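# Slowly pull the bottom cabinet drawer fully open

## Task

Open the lowest drawer of the cabinet to its full extent, gently. It counts as an immediate failure to press or pinch the drawer with strong force, to slide it quickly, to let it reach its closed or open stop at anything faster than a very slow creep, to shift or tilt the cabinet beyond a small amount, to strike the drawer with any arm part other than the fingers, or to strike the cabinet with any robot part. The drawer must stay open on its own at the end; if it is open only because the robot is holding it, the goal is not met. Nothing may be pushed or knocked off the table.

## Robot and tools

Robot: a single six-joint arm with a two-finger parallel gripper. Joints from base outward, with ranges in rad: waist -6.283 to 6.283, shoulder -2.304 to 2.304, elbow -4.224 to 0.061, forearm roll -6.283 to 6.283, wrist pitch -2.164 to 2.164, wrist roll -6.283 to 6.283. Load limits in N m: waist 54.6, shoulder 54.6, elbow 45.5, forearm roll 24.5, wrist pitch 17.2, wrist roll 17.2. If contact torque hits a limit, the arm backs that joint off slightly, freezes for 10 s and drops the remainder of the call (a TORQUE FAULT).

Frames. Results report the hand in the scene frame: origin on the table surface below the arm base, +z up, +y to the left when facing along +x. Position is end_effector_position in metres, orientation is end_effector_quat_wxyz, plus linear (m/s) and angular (rad/s) velocities. The base may sit tilted on the table, and the printed position can be off, more so at long reach. Gripper frame: fingers point along its +z, and they open and close along its y. The reported point lies between the pads with fingers shut, roughly 2 cm short of the tips; closing pushes the tips about 10 mm further along +z.

Motion rows. Both moving tools use a row of 7 numbers, each in [-1, 1]: dx, dy, dz, rx, ry, rz, opening. The first six are an offset, expressed in the gripper's own axes, from the gripper's measured pose when the action begins (for a call's first action, the pose in the latest result of this scene). A value of 1.0 equals 0.6 m of travel or 180 degrees of turn; rx, ry, rz form a single rotation vector. The seventh number, opening, is absolute, not an offset: +1 is fully open (0.084 m), -1 is closed.

execute_actions(actions): actions is a list of actions; each action is a table of 0 to 15 rows, one row per 1/30 s control step, so an action lasts 15 steps (0.5 s). If fewer than 15 rows are given, the last row repeats for the remaining steps. All rows in one action are offsets from that action's start pose, not chained from the prior row. An empty list just returns state and images. Each step the commanded pose is clipped to 70 mm and 16 degrees from the measured pose, then pursued by damped inverse kinematics, position taking priority over orientation. After an action the arm only reaches the last clipped pose, so a large offset needs several actions. Joints move at most 3.14 rad/s, take 0.16 s to accelerate, and arrive together. The elbow never fully straightens.

move(target, speed, blocking): target is one row as above, an offset from the pose in this scene's latest result that includes one; opening is sent when the move starts. speed is the path's top speed in m/s, 0.002 to 0.5, default 0.25; rotation is capped at twice that in rad/s. The straight path lasts 0.5 to 10 s and is cut off at 10 s. It does not avoid obstacles; the hand lags and can overshoot the speed, especially with the arm stretched. Faster contact means a harder hit, and a target set deeper past the contact presses harder. The result adds a "move:" line: the ending (done = settled near target; or off_target, moving, held, fault) and limits triggered (paced = pose was clipped; held = a clearance check blocked some steps, after which the arm may jump much faster than speed), plus distance to target. With blocking=false you get a result after 0.5 s while the arm keeps going; until a result shows the move finished, further rows and moves are refused, so use wait or stop.

wait(seconds): 0 to 10; the arm holds its last command, a running move continues, and wait returns early when it ends. stop(): brakes a running move to rest; it needs braking distance, more at speed; fingers continue. zoom_image(camera, region): camera is cam_high, cam_low or cam_wrist; region is [x0, y0, x1, y1] pixels from the top-left, at most 504 by 504, on that camera's latest image (all are 672x504). show_instructions(): shows reference pages, no images, no motion. finished_scene(scene): ends the current scene (give its number) after the last command settles; irreversible; the reply says whether it succeeded. Answering without a tool call ends everything.

Result lines: a "pose unreachable" line means the clearance check (which treats any mounting block or post under the base as arm) altered or refused the command. "Hand target" is the pose the controller is currently chasing. grip_measured is the actual finger opening on the opening scale; commanding below it squeezes, harder the lower (about 24 N per pad max, more in a fast close). MOTOR HOT appears at 65 °C; at 80 °C an OVER-TEMPERATURE FAULT brakes the arm until cooled. Holding loads heats motors, even while you deliberate, since the robot holds its last command during your reply time.

Avoid: pulling or arriving at drawer stops quickly (use low speed near the ends), gripping the handle hard, contacting the cabinet with any robot part or the drawer with anything but fingers, shifting the cabinet, torque faults, and knocking items off the table. Release the drawer before finishing so it stays open by itself. A loose object may occasionally get a brief push.

Each tool is called after "Request:" as name(argument=value, ...) on one line, values as JSON.

Reference images:

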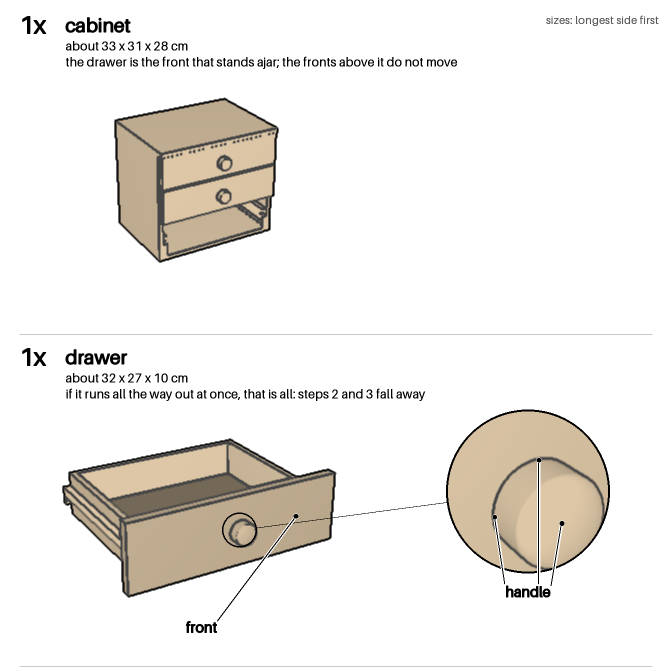

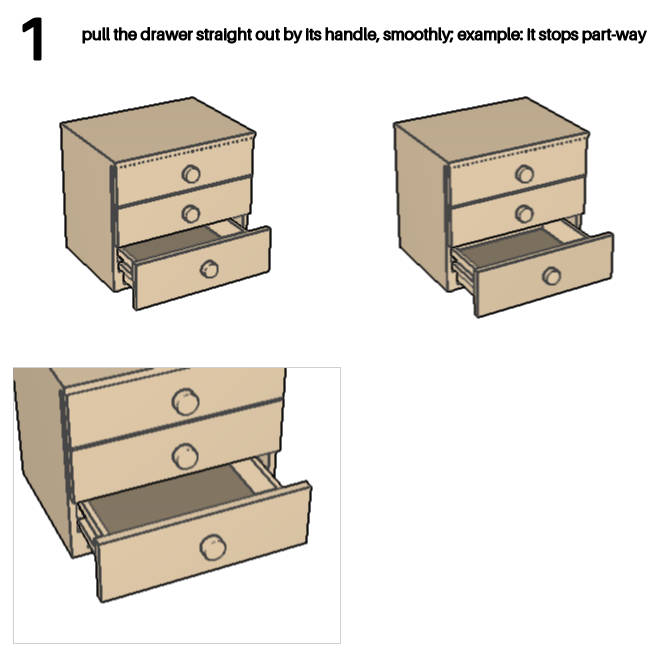

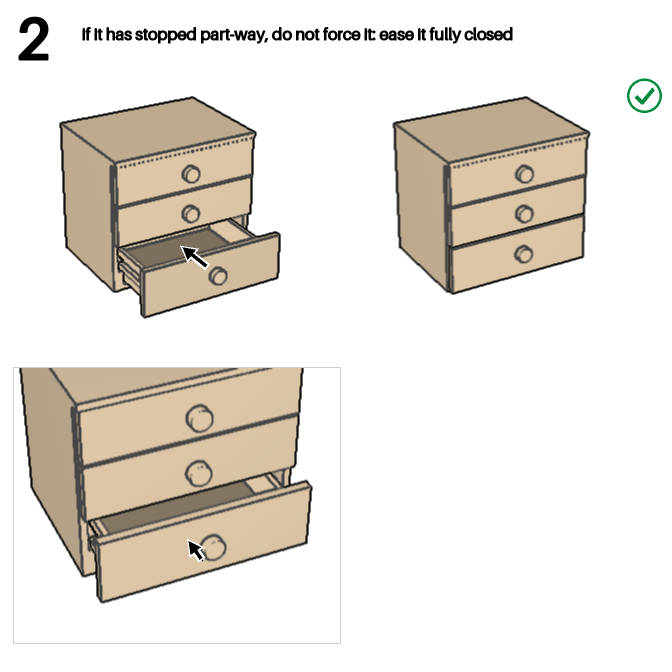

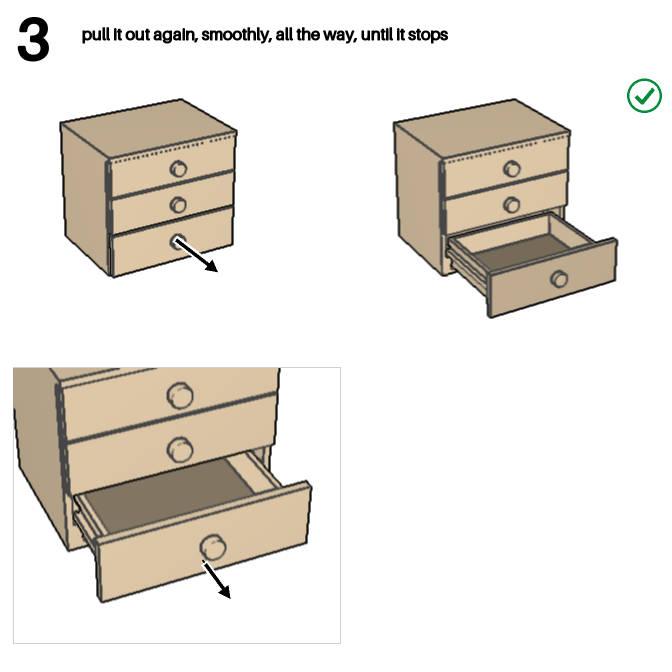

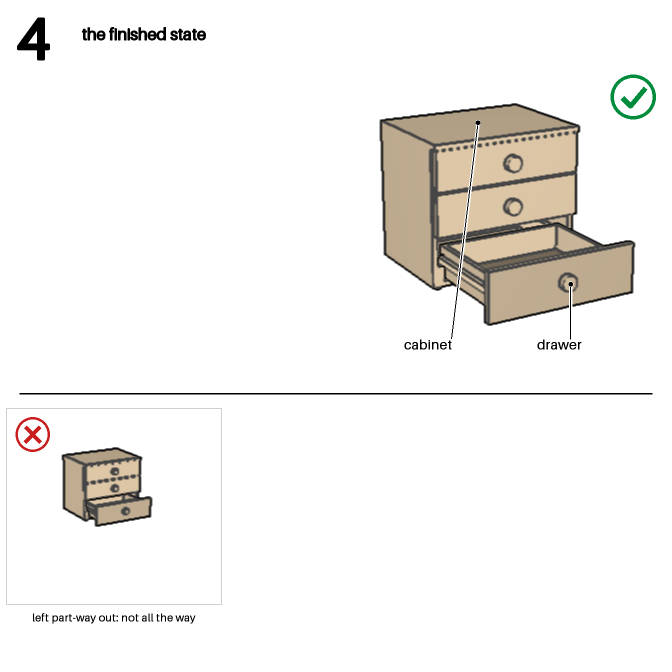

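## Session

Request:
execute_actions(actions=[])

Scene clock: 0.00 s.
end_effector_position=(+0.4792, -0.5319, +0.3083) grip_measured=+1.00 end_effector_quat_wxyz=(+0.022, +0.965, +0.169, -0.202) end_effector_velocity=(+0.000, +0.000, +0.000) end_effector_angular_velocity=(-0.001, +0.000, +0.000)
Joint positions: [-0.787 -1.297 -2.157  0.145 -1.148 -1.459  0.084]
Joint velocities: [ 0.     0.    -0.    -0.    -0.     0.001  0.   ]
Motor temperatures (°C, as the motors report them): [26 25 29 27 33 28]
Hand target: +0.479, -0.532, +0.308; +0.022, +0.965, +0.169, -0.202

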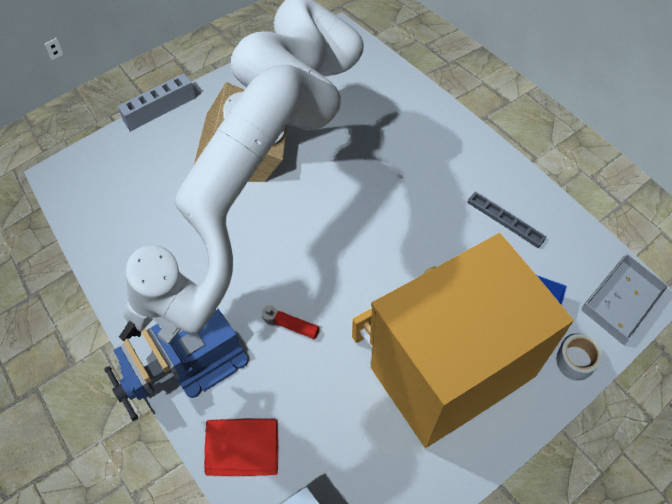

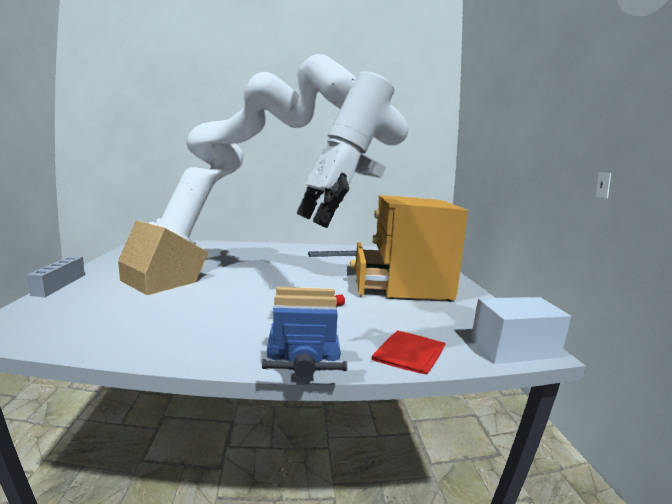

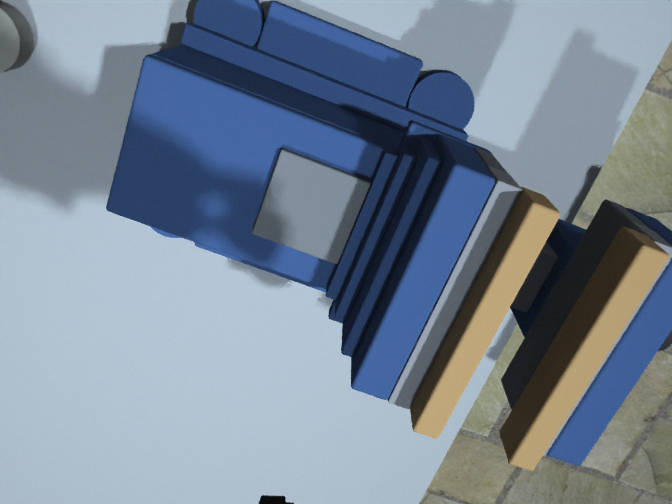

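Request:
move(target=[-0.155,-0.648,0.087,-0.046,0.46,0.11,1], speed=0.3)

Scene clock: 4.03 s.
end_effector_position=(+0.2513, -0.1998, +0.3067) grip_measured=+1.00 end_effector_quat_wxyz=(+0.000, +0.865, +0.001, +0.502) end_effector_velocity=(-0.002, -0.000, +0.001) end_effector_angular_velocity=(-0.003, -0.003, -0.001)
Joint positions: [-1.521 -0.867 -0.534  1.355 -1.355 -3.045  0.084]
Joint velocities: [-0.007 -0.001  0.    -0.004 -0.    -0.003  0.   ]
Motor temperatures (°C, as the motors report them): [26 25 29 27 33 28]
Hand target: +0.251, -0.200, +0.307; -0.000, +0.865, +0.000, +0.502
Off the commanded pose: 0.002 m, 0 deg.
move: done

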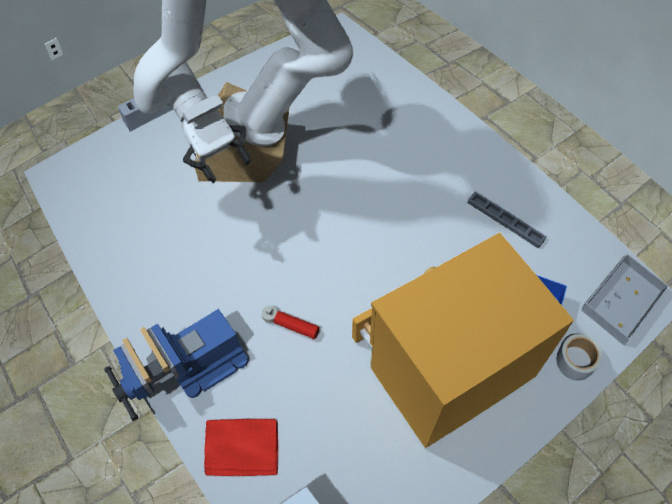

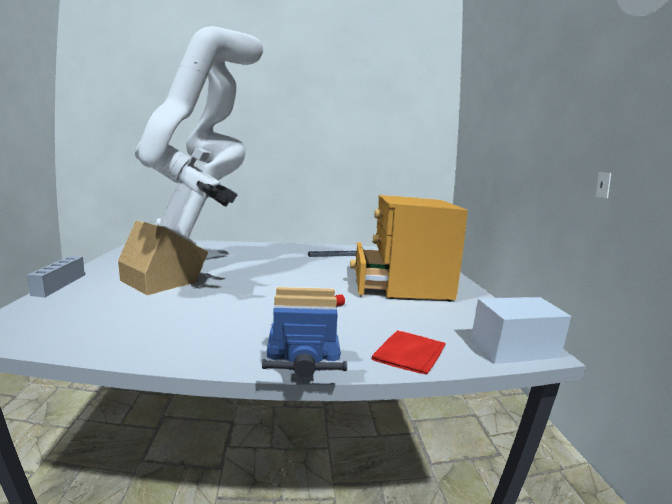

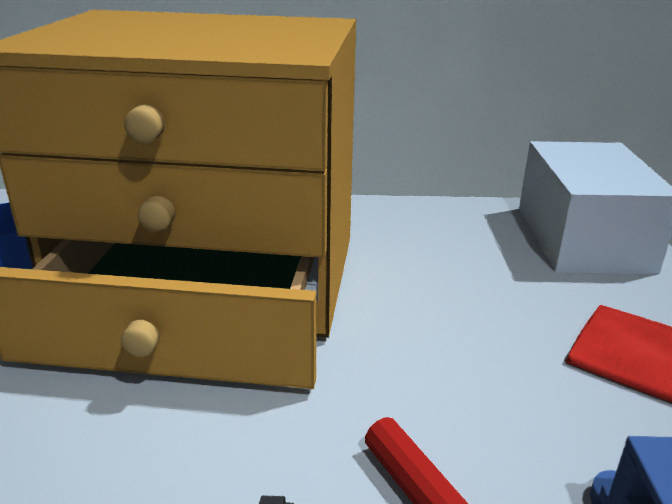

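Request:
move(target=[0.012,-0.317,0.377,0,0,0,1], speed=0.3)

Scene clock: 6.30 s.
end_effector_position=(+0.4496, -0.0110, +0.2000) grip_measured=+1.00 end_effector_quat_wxyz=(+0.001, +0.866, +0.001, +0.501) end_effector_velocity=(+0.001, +0.001, -0.001) end_effector_angular_velocity=(-0.002, +0.003, -0.009)
Joint positions: [-0.336 -0.684 -0.23   2.469 -1.791 -2.997  0.084]
Joint velocities: [0.014 0.004 0.002 0.022 0.001 0.01  0.   ]
Motor temperatures (°C, as the motors report them): [26 25 29 27 33 28]
Hand target: +0.450, -0.011, +0.200; +0.001, +0.866, +0.000, +0.500
Off the commanded pose: 0.002 m, 0 deg.
move: done; limits=paced

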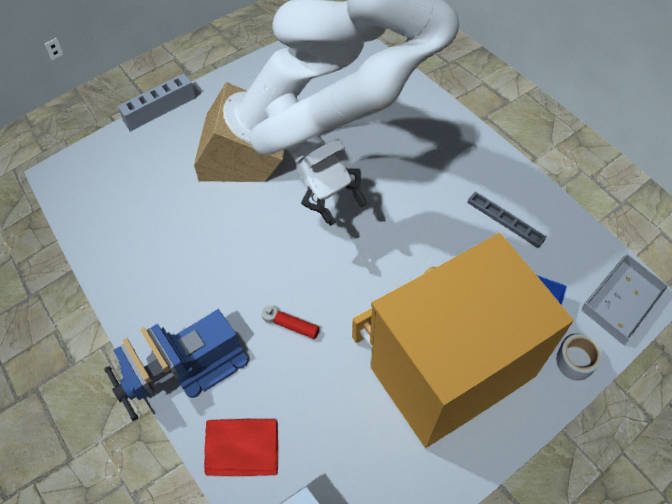

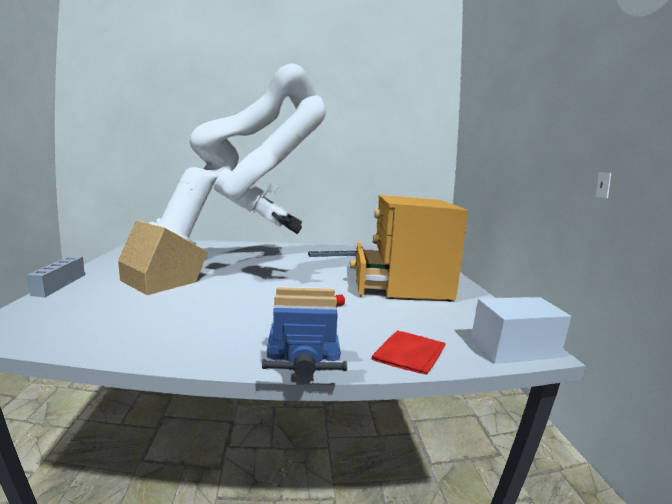

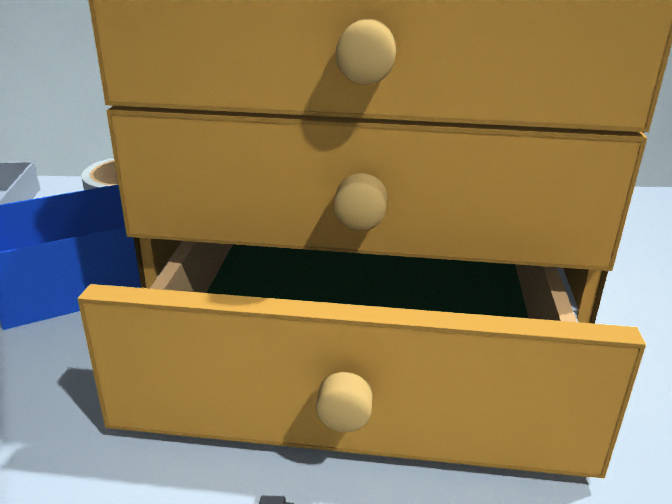

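Request:
move(target=[-0.07,0.0,0.2,-0.024,0,0.014,1], speed=0.2)

Scene clock: 8.33 s.
end_effector_position=(+0.5323, -0.0118, +0.1039) grip_measured=+1.00 end_effector_quat_wxyz=(+0.023, +0.865, -0.037, +0.500) end_effector_velocity=(+0.001, -0.000, -0.002) end_effector_angular_velocity=(-0.001, +0.000, -0.001)
Joint positions: [ 0.015 -0.846 -0.485  2.9   -1.75  -2.771  0.084]
Joint velocities: [ 0.004 -0.003 -0.004  0.006  0.002  0.002 -0.   ]
Motor temperatures (°C, as the motors report them): [26 25 29 27 33 28]
Hand target: +0.532, -0.012, +0.104; +0.023, +0.865, -0.037, +0.500
Off the commanded pose: 0.001 m, 0 deg.
move: done

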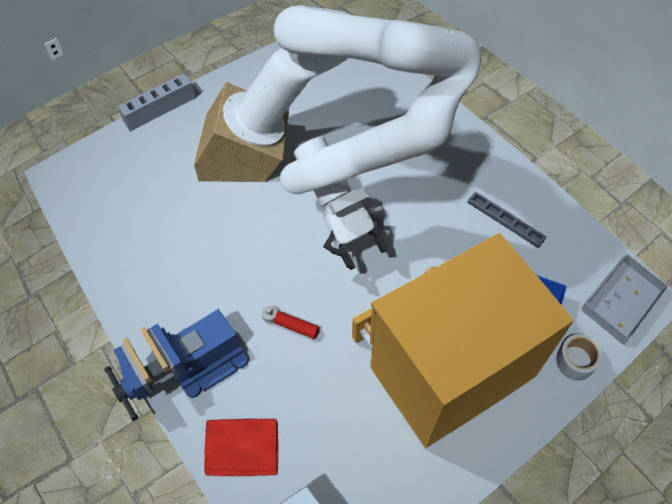

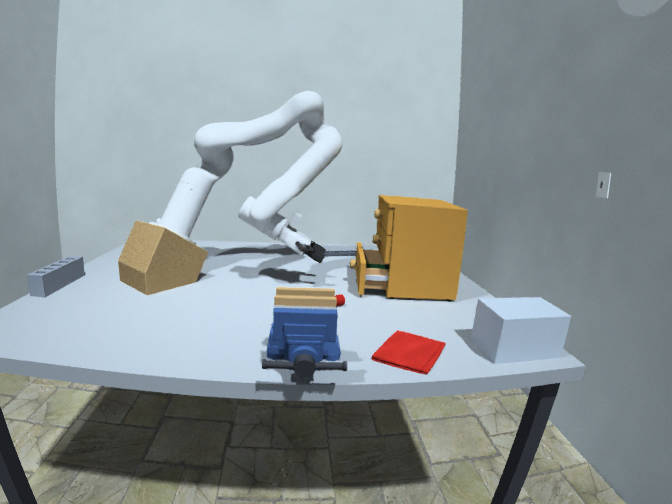

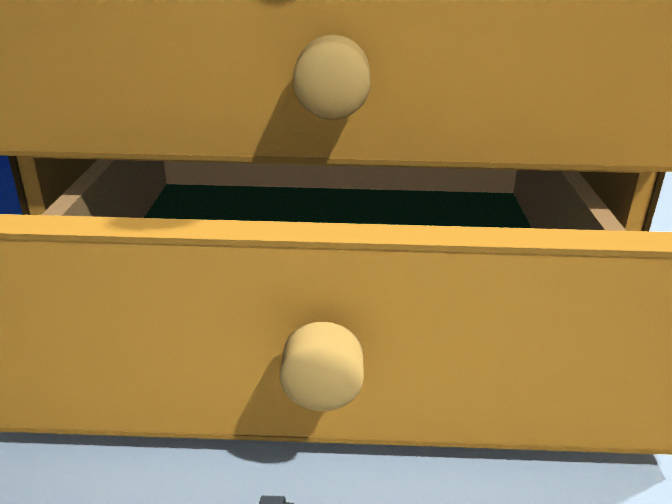

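Request:
move(target=[0.006,0.0,0.1,0,0,0,0.3], speed=0.1)

Request:
zoom_image(camera="cam_low", region=[280,200,420,305])

Request:
zoom_image(camera="cam_high", region=[300,200,460,320])

Scene clock: 9.77 s.
end_effector_position=(+0.5857, -0.0166, +0.0771) grip_measured=+0.29 end_effector_quat_wxyz=(+0.023, +0.865, -0.037, +0.500) end_effector_velocity=(+0.002, +0.000, -0.001) end_effector_angular_velocity=(+0.001, +0.000, +0.002)
Joint positions: [ 0.052 -0.876 -0.627  2.94  -1.643 -2.736  0.056]
Joint velocities: [ 0.001 -0.001 -0.006 -0.001  0.003  0.001  0.   ]
Motor temperatures (°C, as the motors report them): [26 25 29 27 33 28]
Hand target: +0.586, -0.017, +0.077; +0.023, +0.865, -0.037, +0.500
Off the commanded pose: 0.000 m, 0 deg.
move: done

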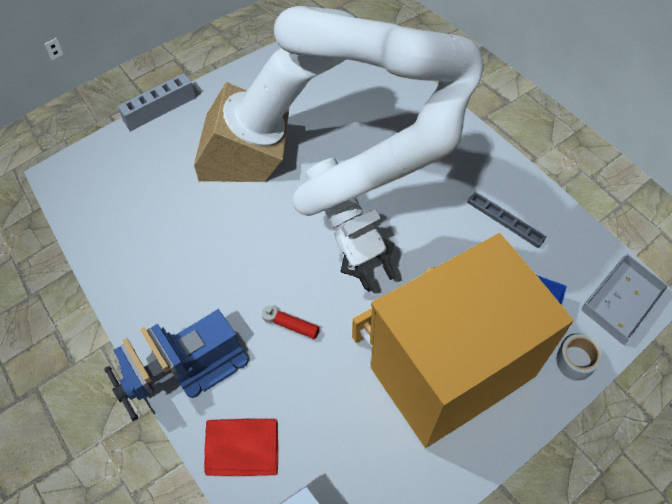

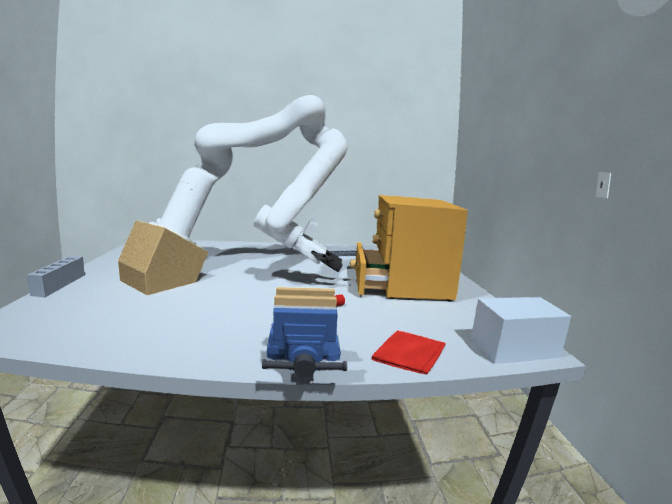

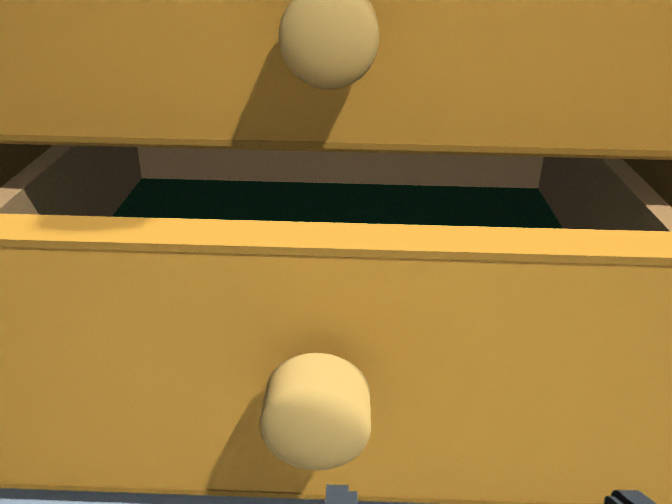

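Region (280, 200, 420, 305) of cam_low's 672x504 image, scaled by 3.600, with more detail than that image has; it fills the top 378 rows of this view, and the rest is white.

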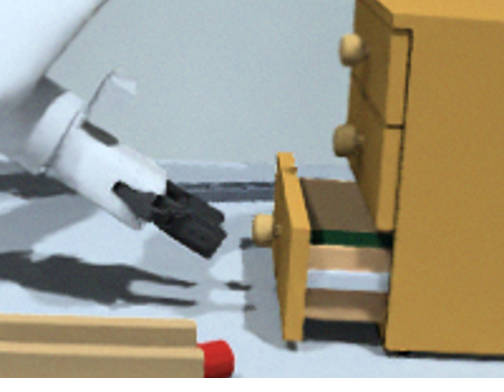

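Region (300, 200, 460, 320) of cam_high's 672x504 image, scaled by 3.150, with more detail than that image has; it fills the top 378 rows of this view, and the rest is white.

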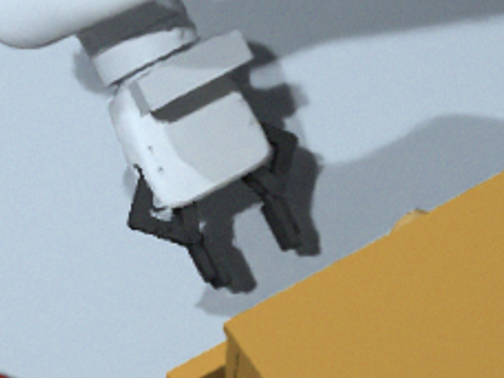

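Request:
move(target=[0,-0.053,0,0,0,0,0.6], speed=0.1)

Request:
zoom_image(camera="cam_high", region=[330,220,450,310])

Scene clock: 11.27 s.
end_effector_position=(+0.5884, +0.0147, +0.0770) grip_measured=+0.59 end_effector_quat_wxyz=(+0.023, +0.865, -0.036, +0.500) end_effector_velocity=(-0.000, +0.002, -0.000) end_effector_angular_velocity=(-0.000, +0.001, -0.001)
Joint positions: [ 0.135 -0.832 -0.604  3.022 -1.626 -2.713  0.069]
Joint velocities: [0.006 0.003 0.003 0.006 0.002 0.002 0.   ]
Motor temperatures (°C, as the motors report them): [26 25 29 27 33 28]
Hand target: +0.588, +0.015, +0.077; +0.023, +0.865, -0.036, +0.500
Off the commanded pose: 0.000 m, 0 deg.
move: done

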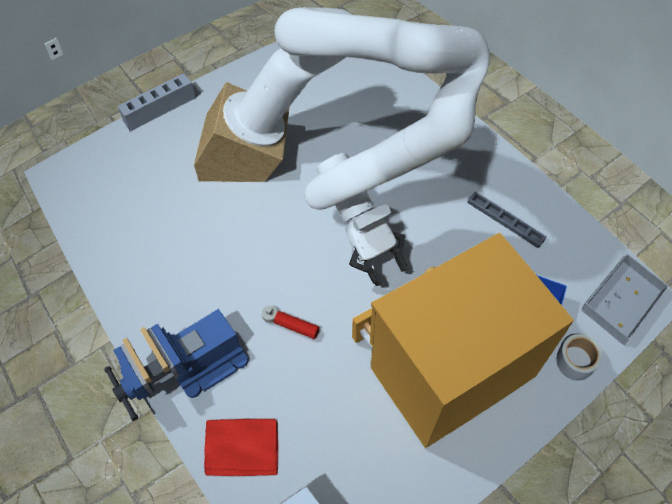

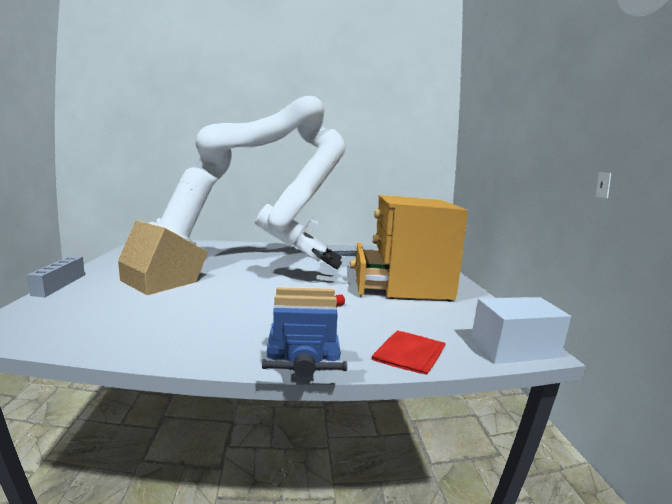

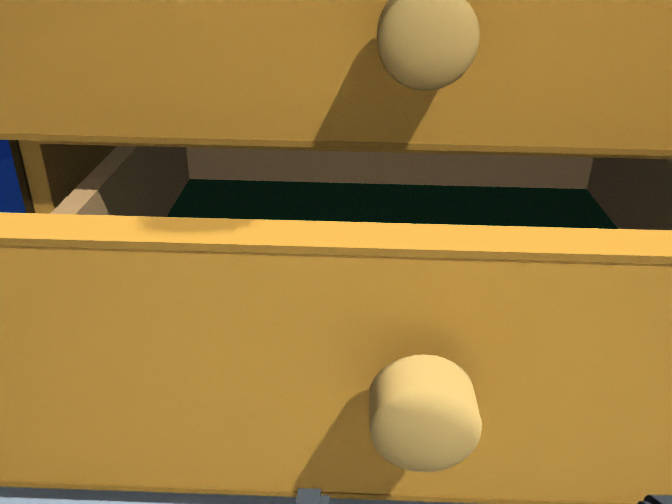

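Region (330, 220, 450, 310) of cam_high's 672x504 image, scaled by 4.200, with more detail than that image has; it fills the top 378 rows of this view, and the rest is white.

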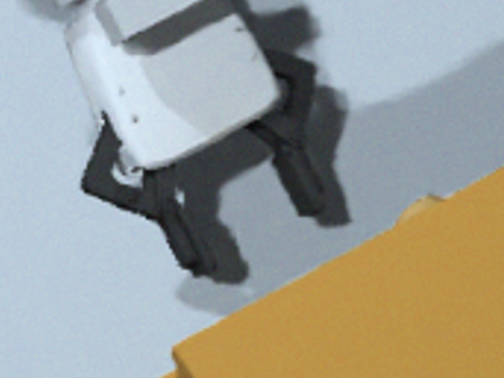

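Request:
move(target=[0.006,-0.005,0.045,0,0,0,0.6], speed=0.04)

Request:
zoom_image(camera="cam_low", region=[310,235,390,295])

Scene clock: 12.53 s.
end_effector_position=(+0.6136, +0.0155, +0.0667) grip_measured=+0.59 end_effector_quat_wxyz=(+0.023, +0.865, -0.036, +0.500) end_effector_velocity=(+0.001, -0.001, -0.001) end_effector_angular_velocity=(-0.001, +0.001, -0.002)
Joint positions: [ 0.147 -0.844 -0.669  3.034 -1.573 -2.705  0.069]
Joint velocities: [-0.    -0.003 -0.004  0.001  0.003 -0.     0.   ]
Motor temperatures (°C, as the motors report them): [26 25 29 27 33 28]
Hand target: +0.614, +0.015, +0.067; +0.023, +0.865, -0.036, +0.500
Off the commanded pose: 0.000 m, 0 deg.
move: done

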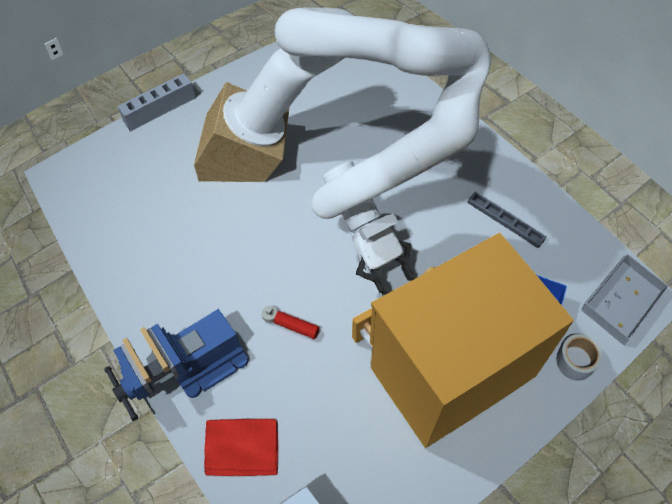

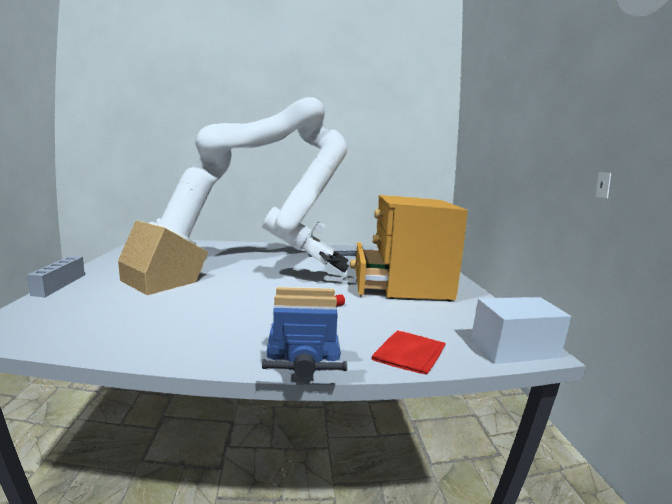

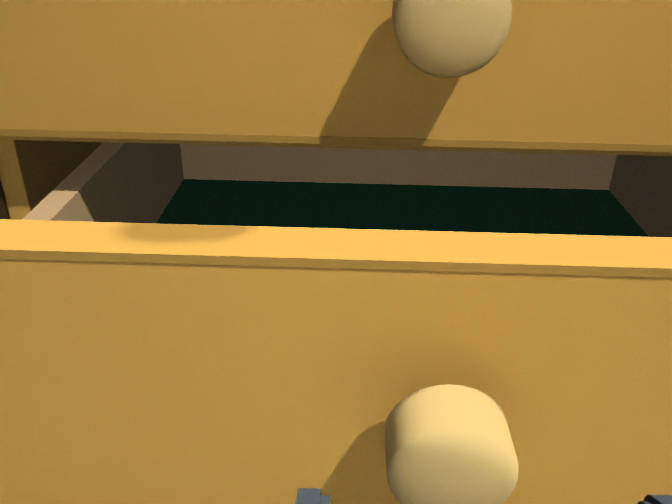

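Region (310, 235, 390, 295) of cam_low's 672x504 image, scaled by 6.300, with more detail than that image has; it fills the top 378 rows of this view, and the rest is white.

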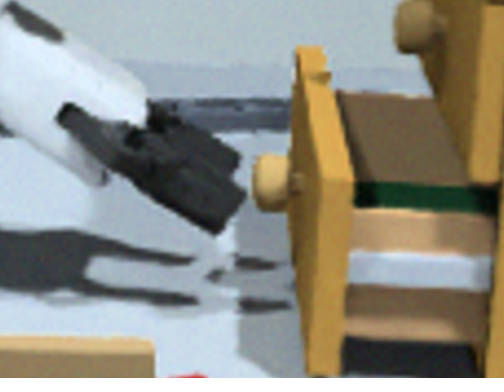

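Request:
move(target=[0.0167,0,0.029,0,0,0,0.6], speed=0.03)

Request:
zoom_image(camera="cam_low", region=[310,235,390,295])

Scene clock: 13.87 s.
end_effector_position=(+0.6334, +0.0137, +0.0666) grip_measured=+0.59 end_effector_quat_wxyz=(+0.023, +0.865, -0.036, +0.499) end_effector_velocity=(+0.001, -0.001, -0.000) end_effector_angular_velocity=(-0.001, +0.001, -0.002)
Joint positions: [ 0.141 -0.838 -0.709  3.028 -1.527 -2.701  0.069]
Joint velocities: [-0.001 -0.    -0.003  0.001  0.005  0.     0.   ]
Motor temperatures (°C, as the motors report them): [26 25 29 27 33 28]
Hand target: +0.634, +0.014, +0.067; +0.023, +0.865, -0.036, +0.500
Off the commanded pose: 0.000 m, 0 deg.
move: done

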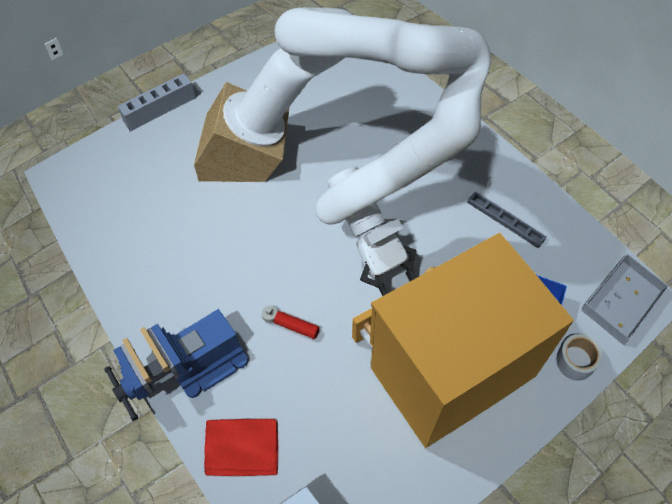

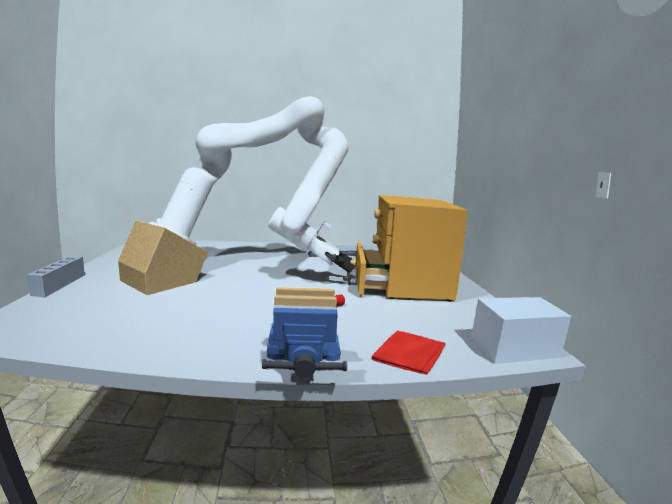

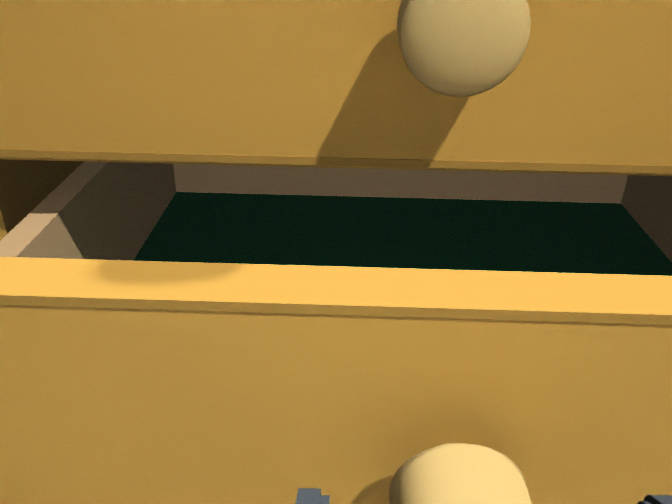

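Region (310, 235, 390, 295) of cam_low's 672x504 image, scaled by 6.300, with more detail than that image has; it fills the top 378 rows of this view, and the rest is white.

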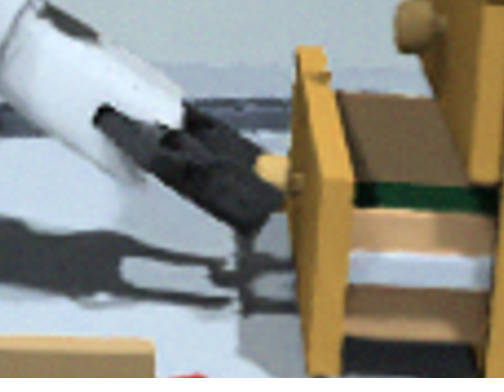

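Request:
move(target=[0.004,0,0.007,0,0,0,0.6], speed=0.02)

Request:
execute_actions(actions=[[[0,0,0,0,0,0,0.4],[0,0,0,0,0,0,0.3],[0,0,0,0,0,0,0.2],[0,0,0,0,0,0,0.1],[0,0,0,0,0,0,0.0],[0,0,0,0,0,0,-0.05],[0,0,0,0,0,0,-0.1],[0,0,0,0,0,0,-0.15],[0,0,0,0,0,0,-0.2],[0,0,0,0,0,0,-0.25],[0,0,0,0,0,0,-0.3],[0,0,0,0,0,0,-0.35],[0,0,0,0,0,0,-0.4]]])

Request:
zoom_image(camera="cam_low", region=[310,235,390,295])

Scene clock: 14.90 s.
end_effector_position=(+0.6381, +0.0133, +0.0666) grip_measured=+0.59 end_effector_quat_wxyz=(+0.023, +0.865, -0.036, +0.500) end_effector_velocity=(+0.001, -0.000, -0.001) end_effector_angular_velocity=(-0.000, +0.001, -0.000)
Joint positions: [ 0.139 -0.836 -0.718  3.026 -1.516 -2.7    0.069]
Joint velocities: [-0.    -0.    -0.003 -0.     0.004 -0.     0.   ]
Motor temperatures (°C, as the motors report them): [26 25 29 27 33 28]
Hand target: +0.638, +0.013, +0.067; +0.023, +0.865, -0.036, +0.499
Off the commanded pose: 0.000 m, 0 deg.
move: done

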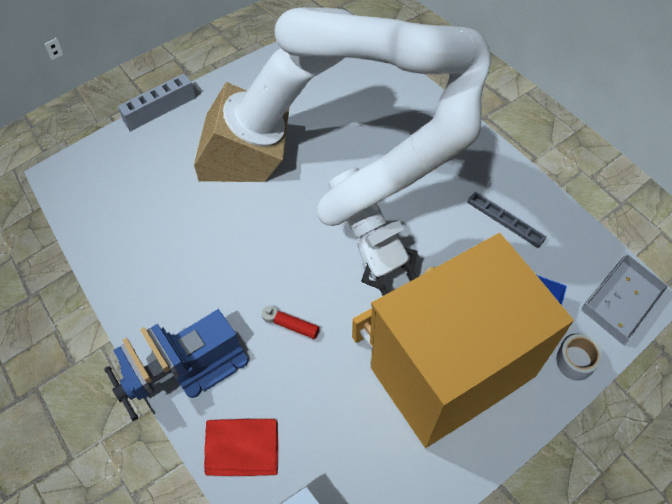

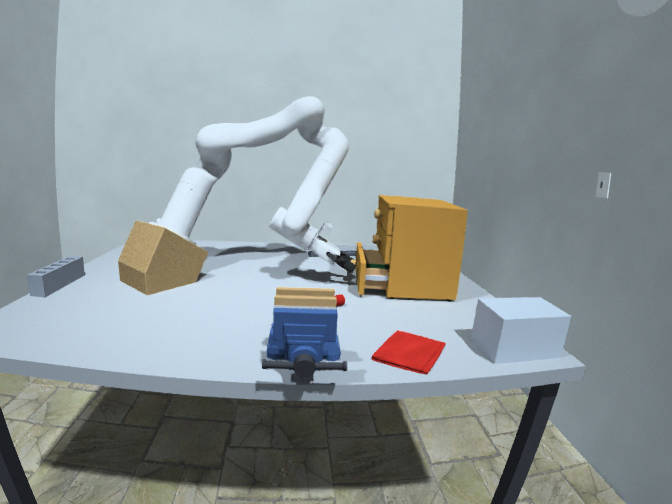

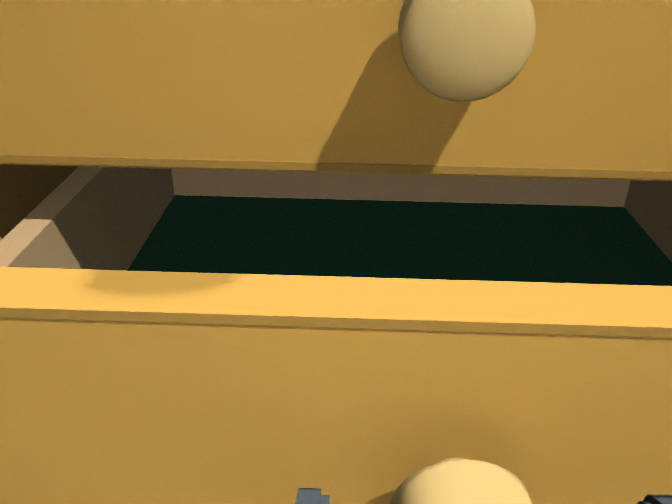

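Scene clock: 15.40 s.
end_effector_position=(+0.6388, +0.0151, +0.0669) grip_measured=-0.29 end_effector_quat_wxyz=(+0.021, +0.865, -0.035, +0.500) end_effector_velocity=(-0.000, -0.006, -0.000) end_effector_angular_velocity=(-0.005, +0.003, -0.012)
Joint positions: [ 0.141 -0.836 -0.719  3.024 -1.519 -2.7    0.031]
Joint velocities: [-0.007 -0.002 -0.002  0.003  0.007  0.    -0.   ]
Motor temperatures (°C, as the motors report them): [26 25 29 27 33 28]
Hand target: +0.638, +0.013, +0.067; +0.023, +0.865, -0.036, +0.500
Off the commanded pose: 0.002 m, 0 deg.

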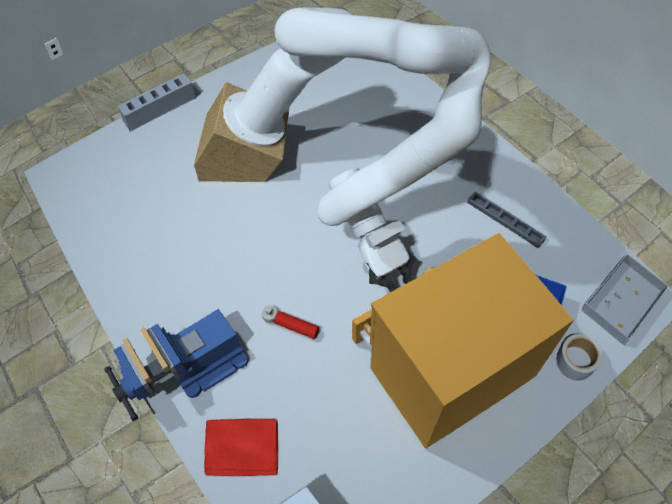

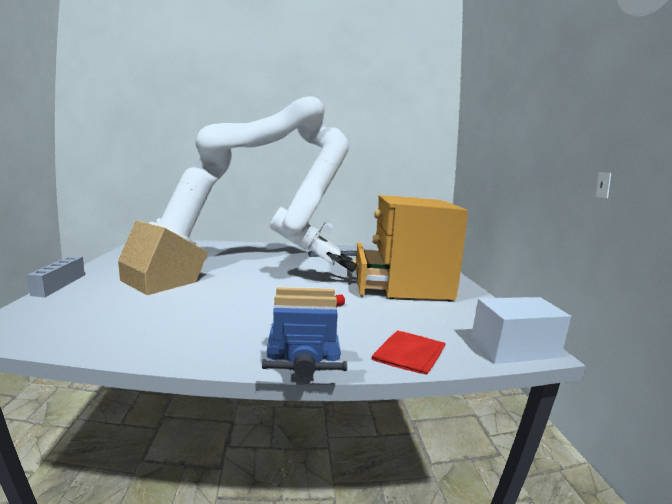

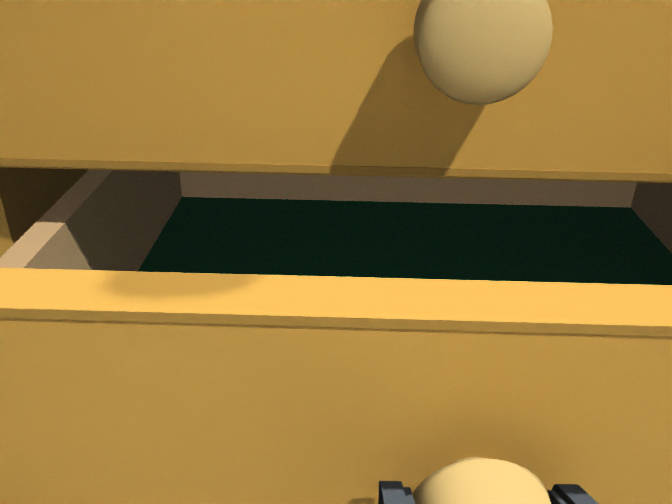

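Region (310, 235, 390, 295) of cam_low's 672x504 image, scaled by 6.300, with more detail than that image has; it fills the top 378 rows of this view, and the rest is white.

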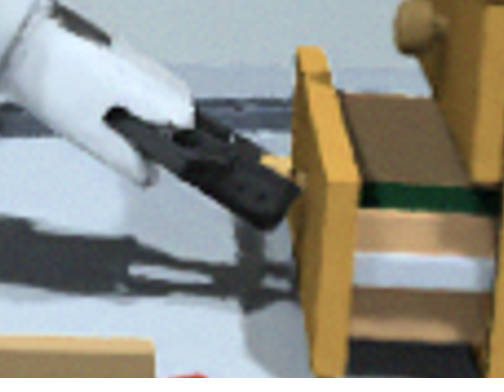

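Request:
move(target=[-0.025,0.003,-0.0433,0,0,0,-0.4], speed=0.02)

Scene clock: 17.43 s.
end_effector_position=(+0.6089, +0.0159, +0.0668) grip_measured=-0.29 end_effector_quat_wxyz=(+0.021, +0.865, -0.035, +0.500) end_effector_velocity=(-0.002, -0.000, -0.000) end_effector_angular_velocity=(+0.001, +0.001, -0.001)
Joint positions: [ 0.145 -0.849 -0.66   3.028 -1.589 -2.707  0.031]
Joint velocities: [ 0.    -0.001  0.004  0.    -0.004  0.     0.   ]
Motor temperatures (°C, as the motors report them): [26 25 29 27 33 28]
Hand target: +0.609, +0.016, +0.067; +0.021, +0.865, -0.035, +0.500
Off the commanded pose: 0.000 m, 0 deg.
move: done

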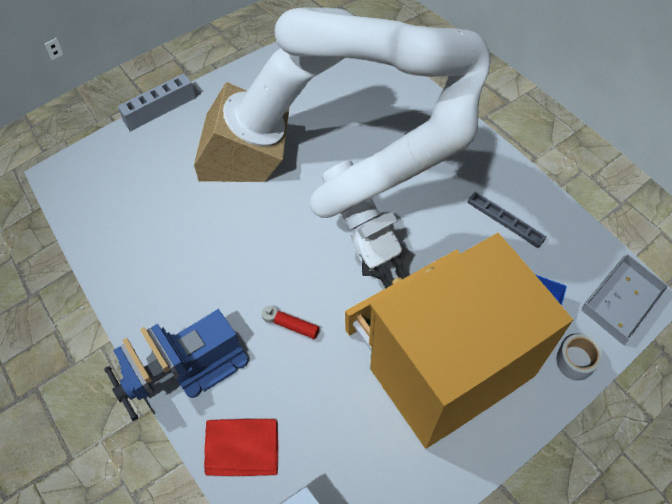

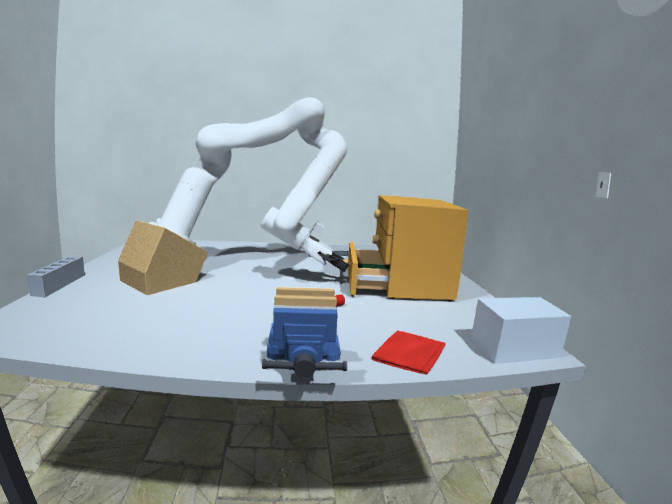

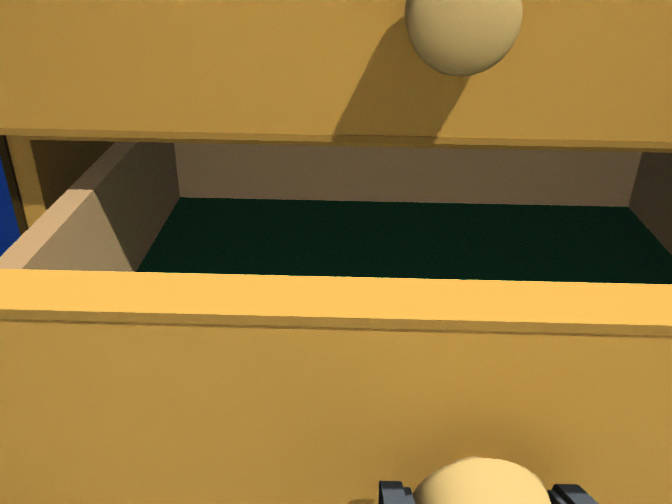

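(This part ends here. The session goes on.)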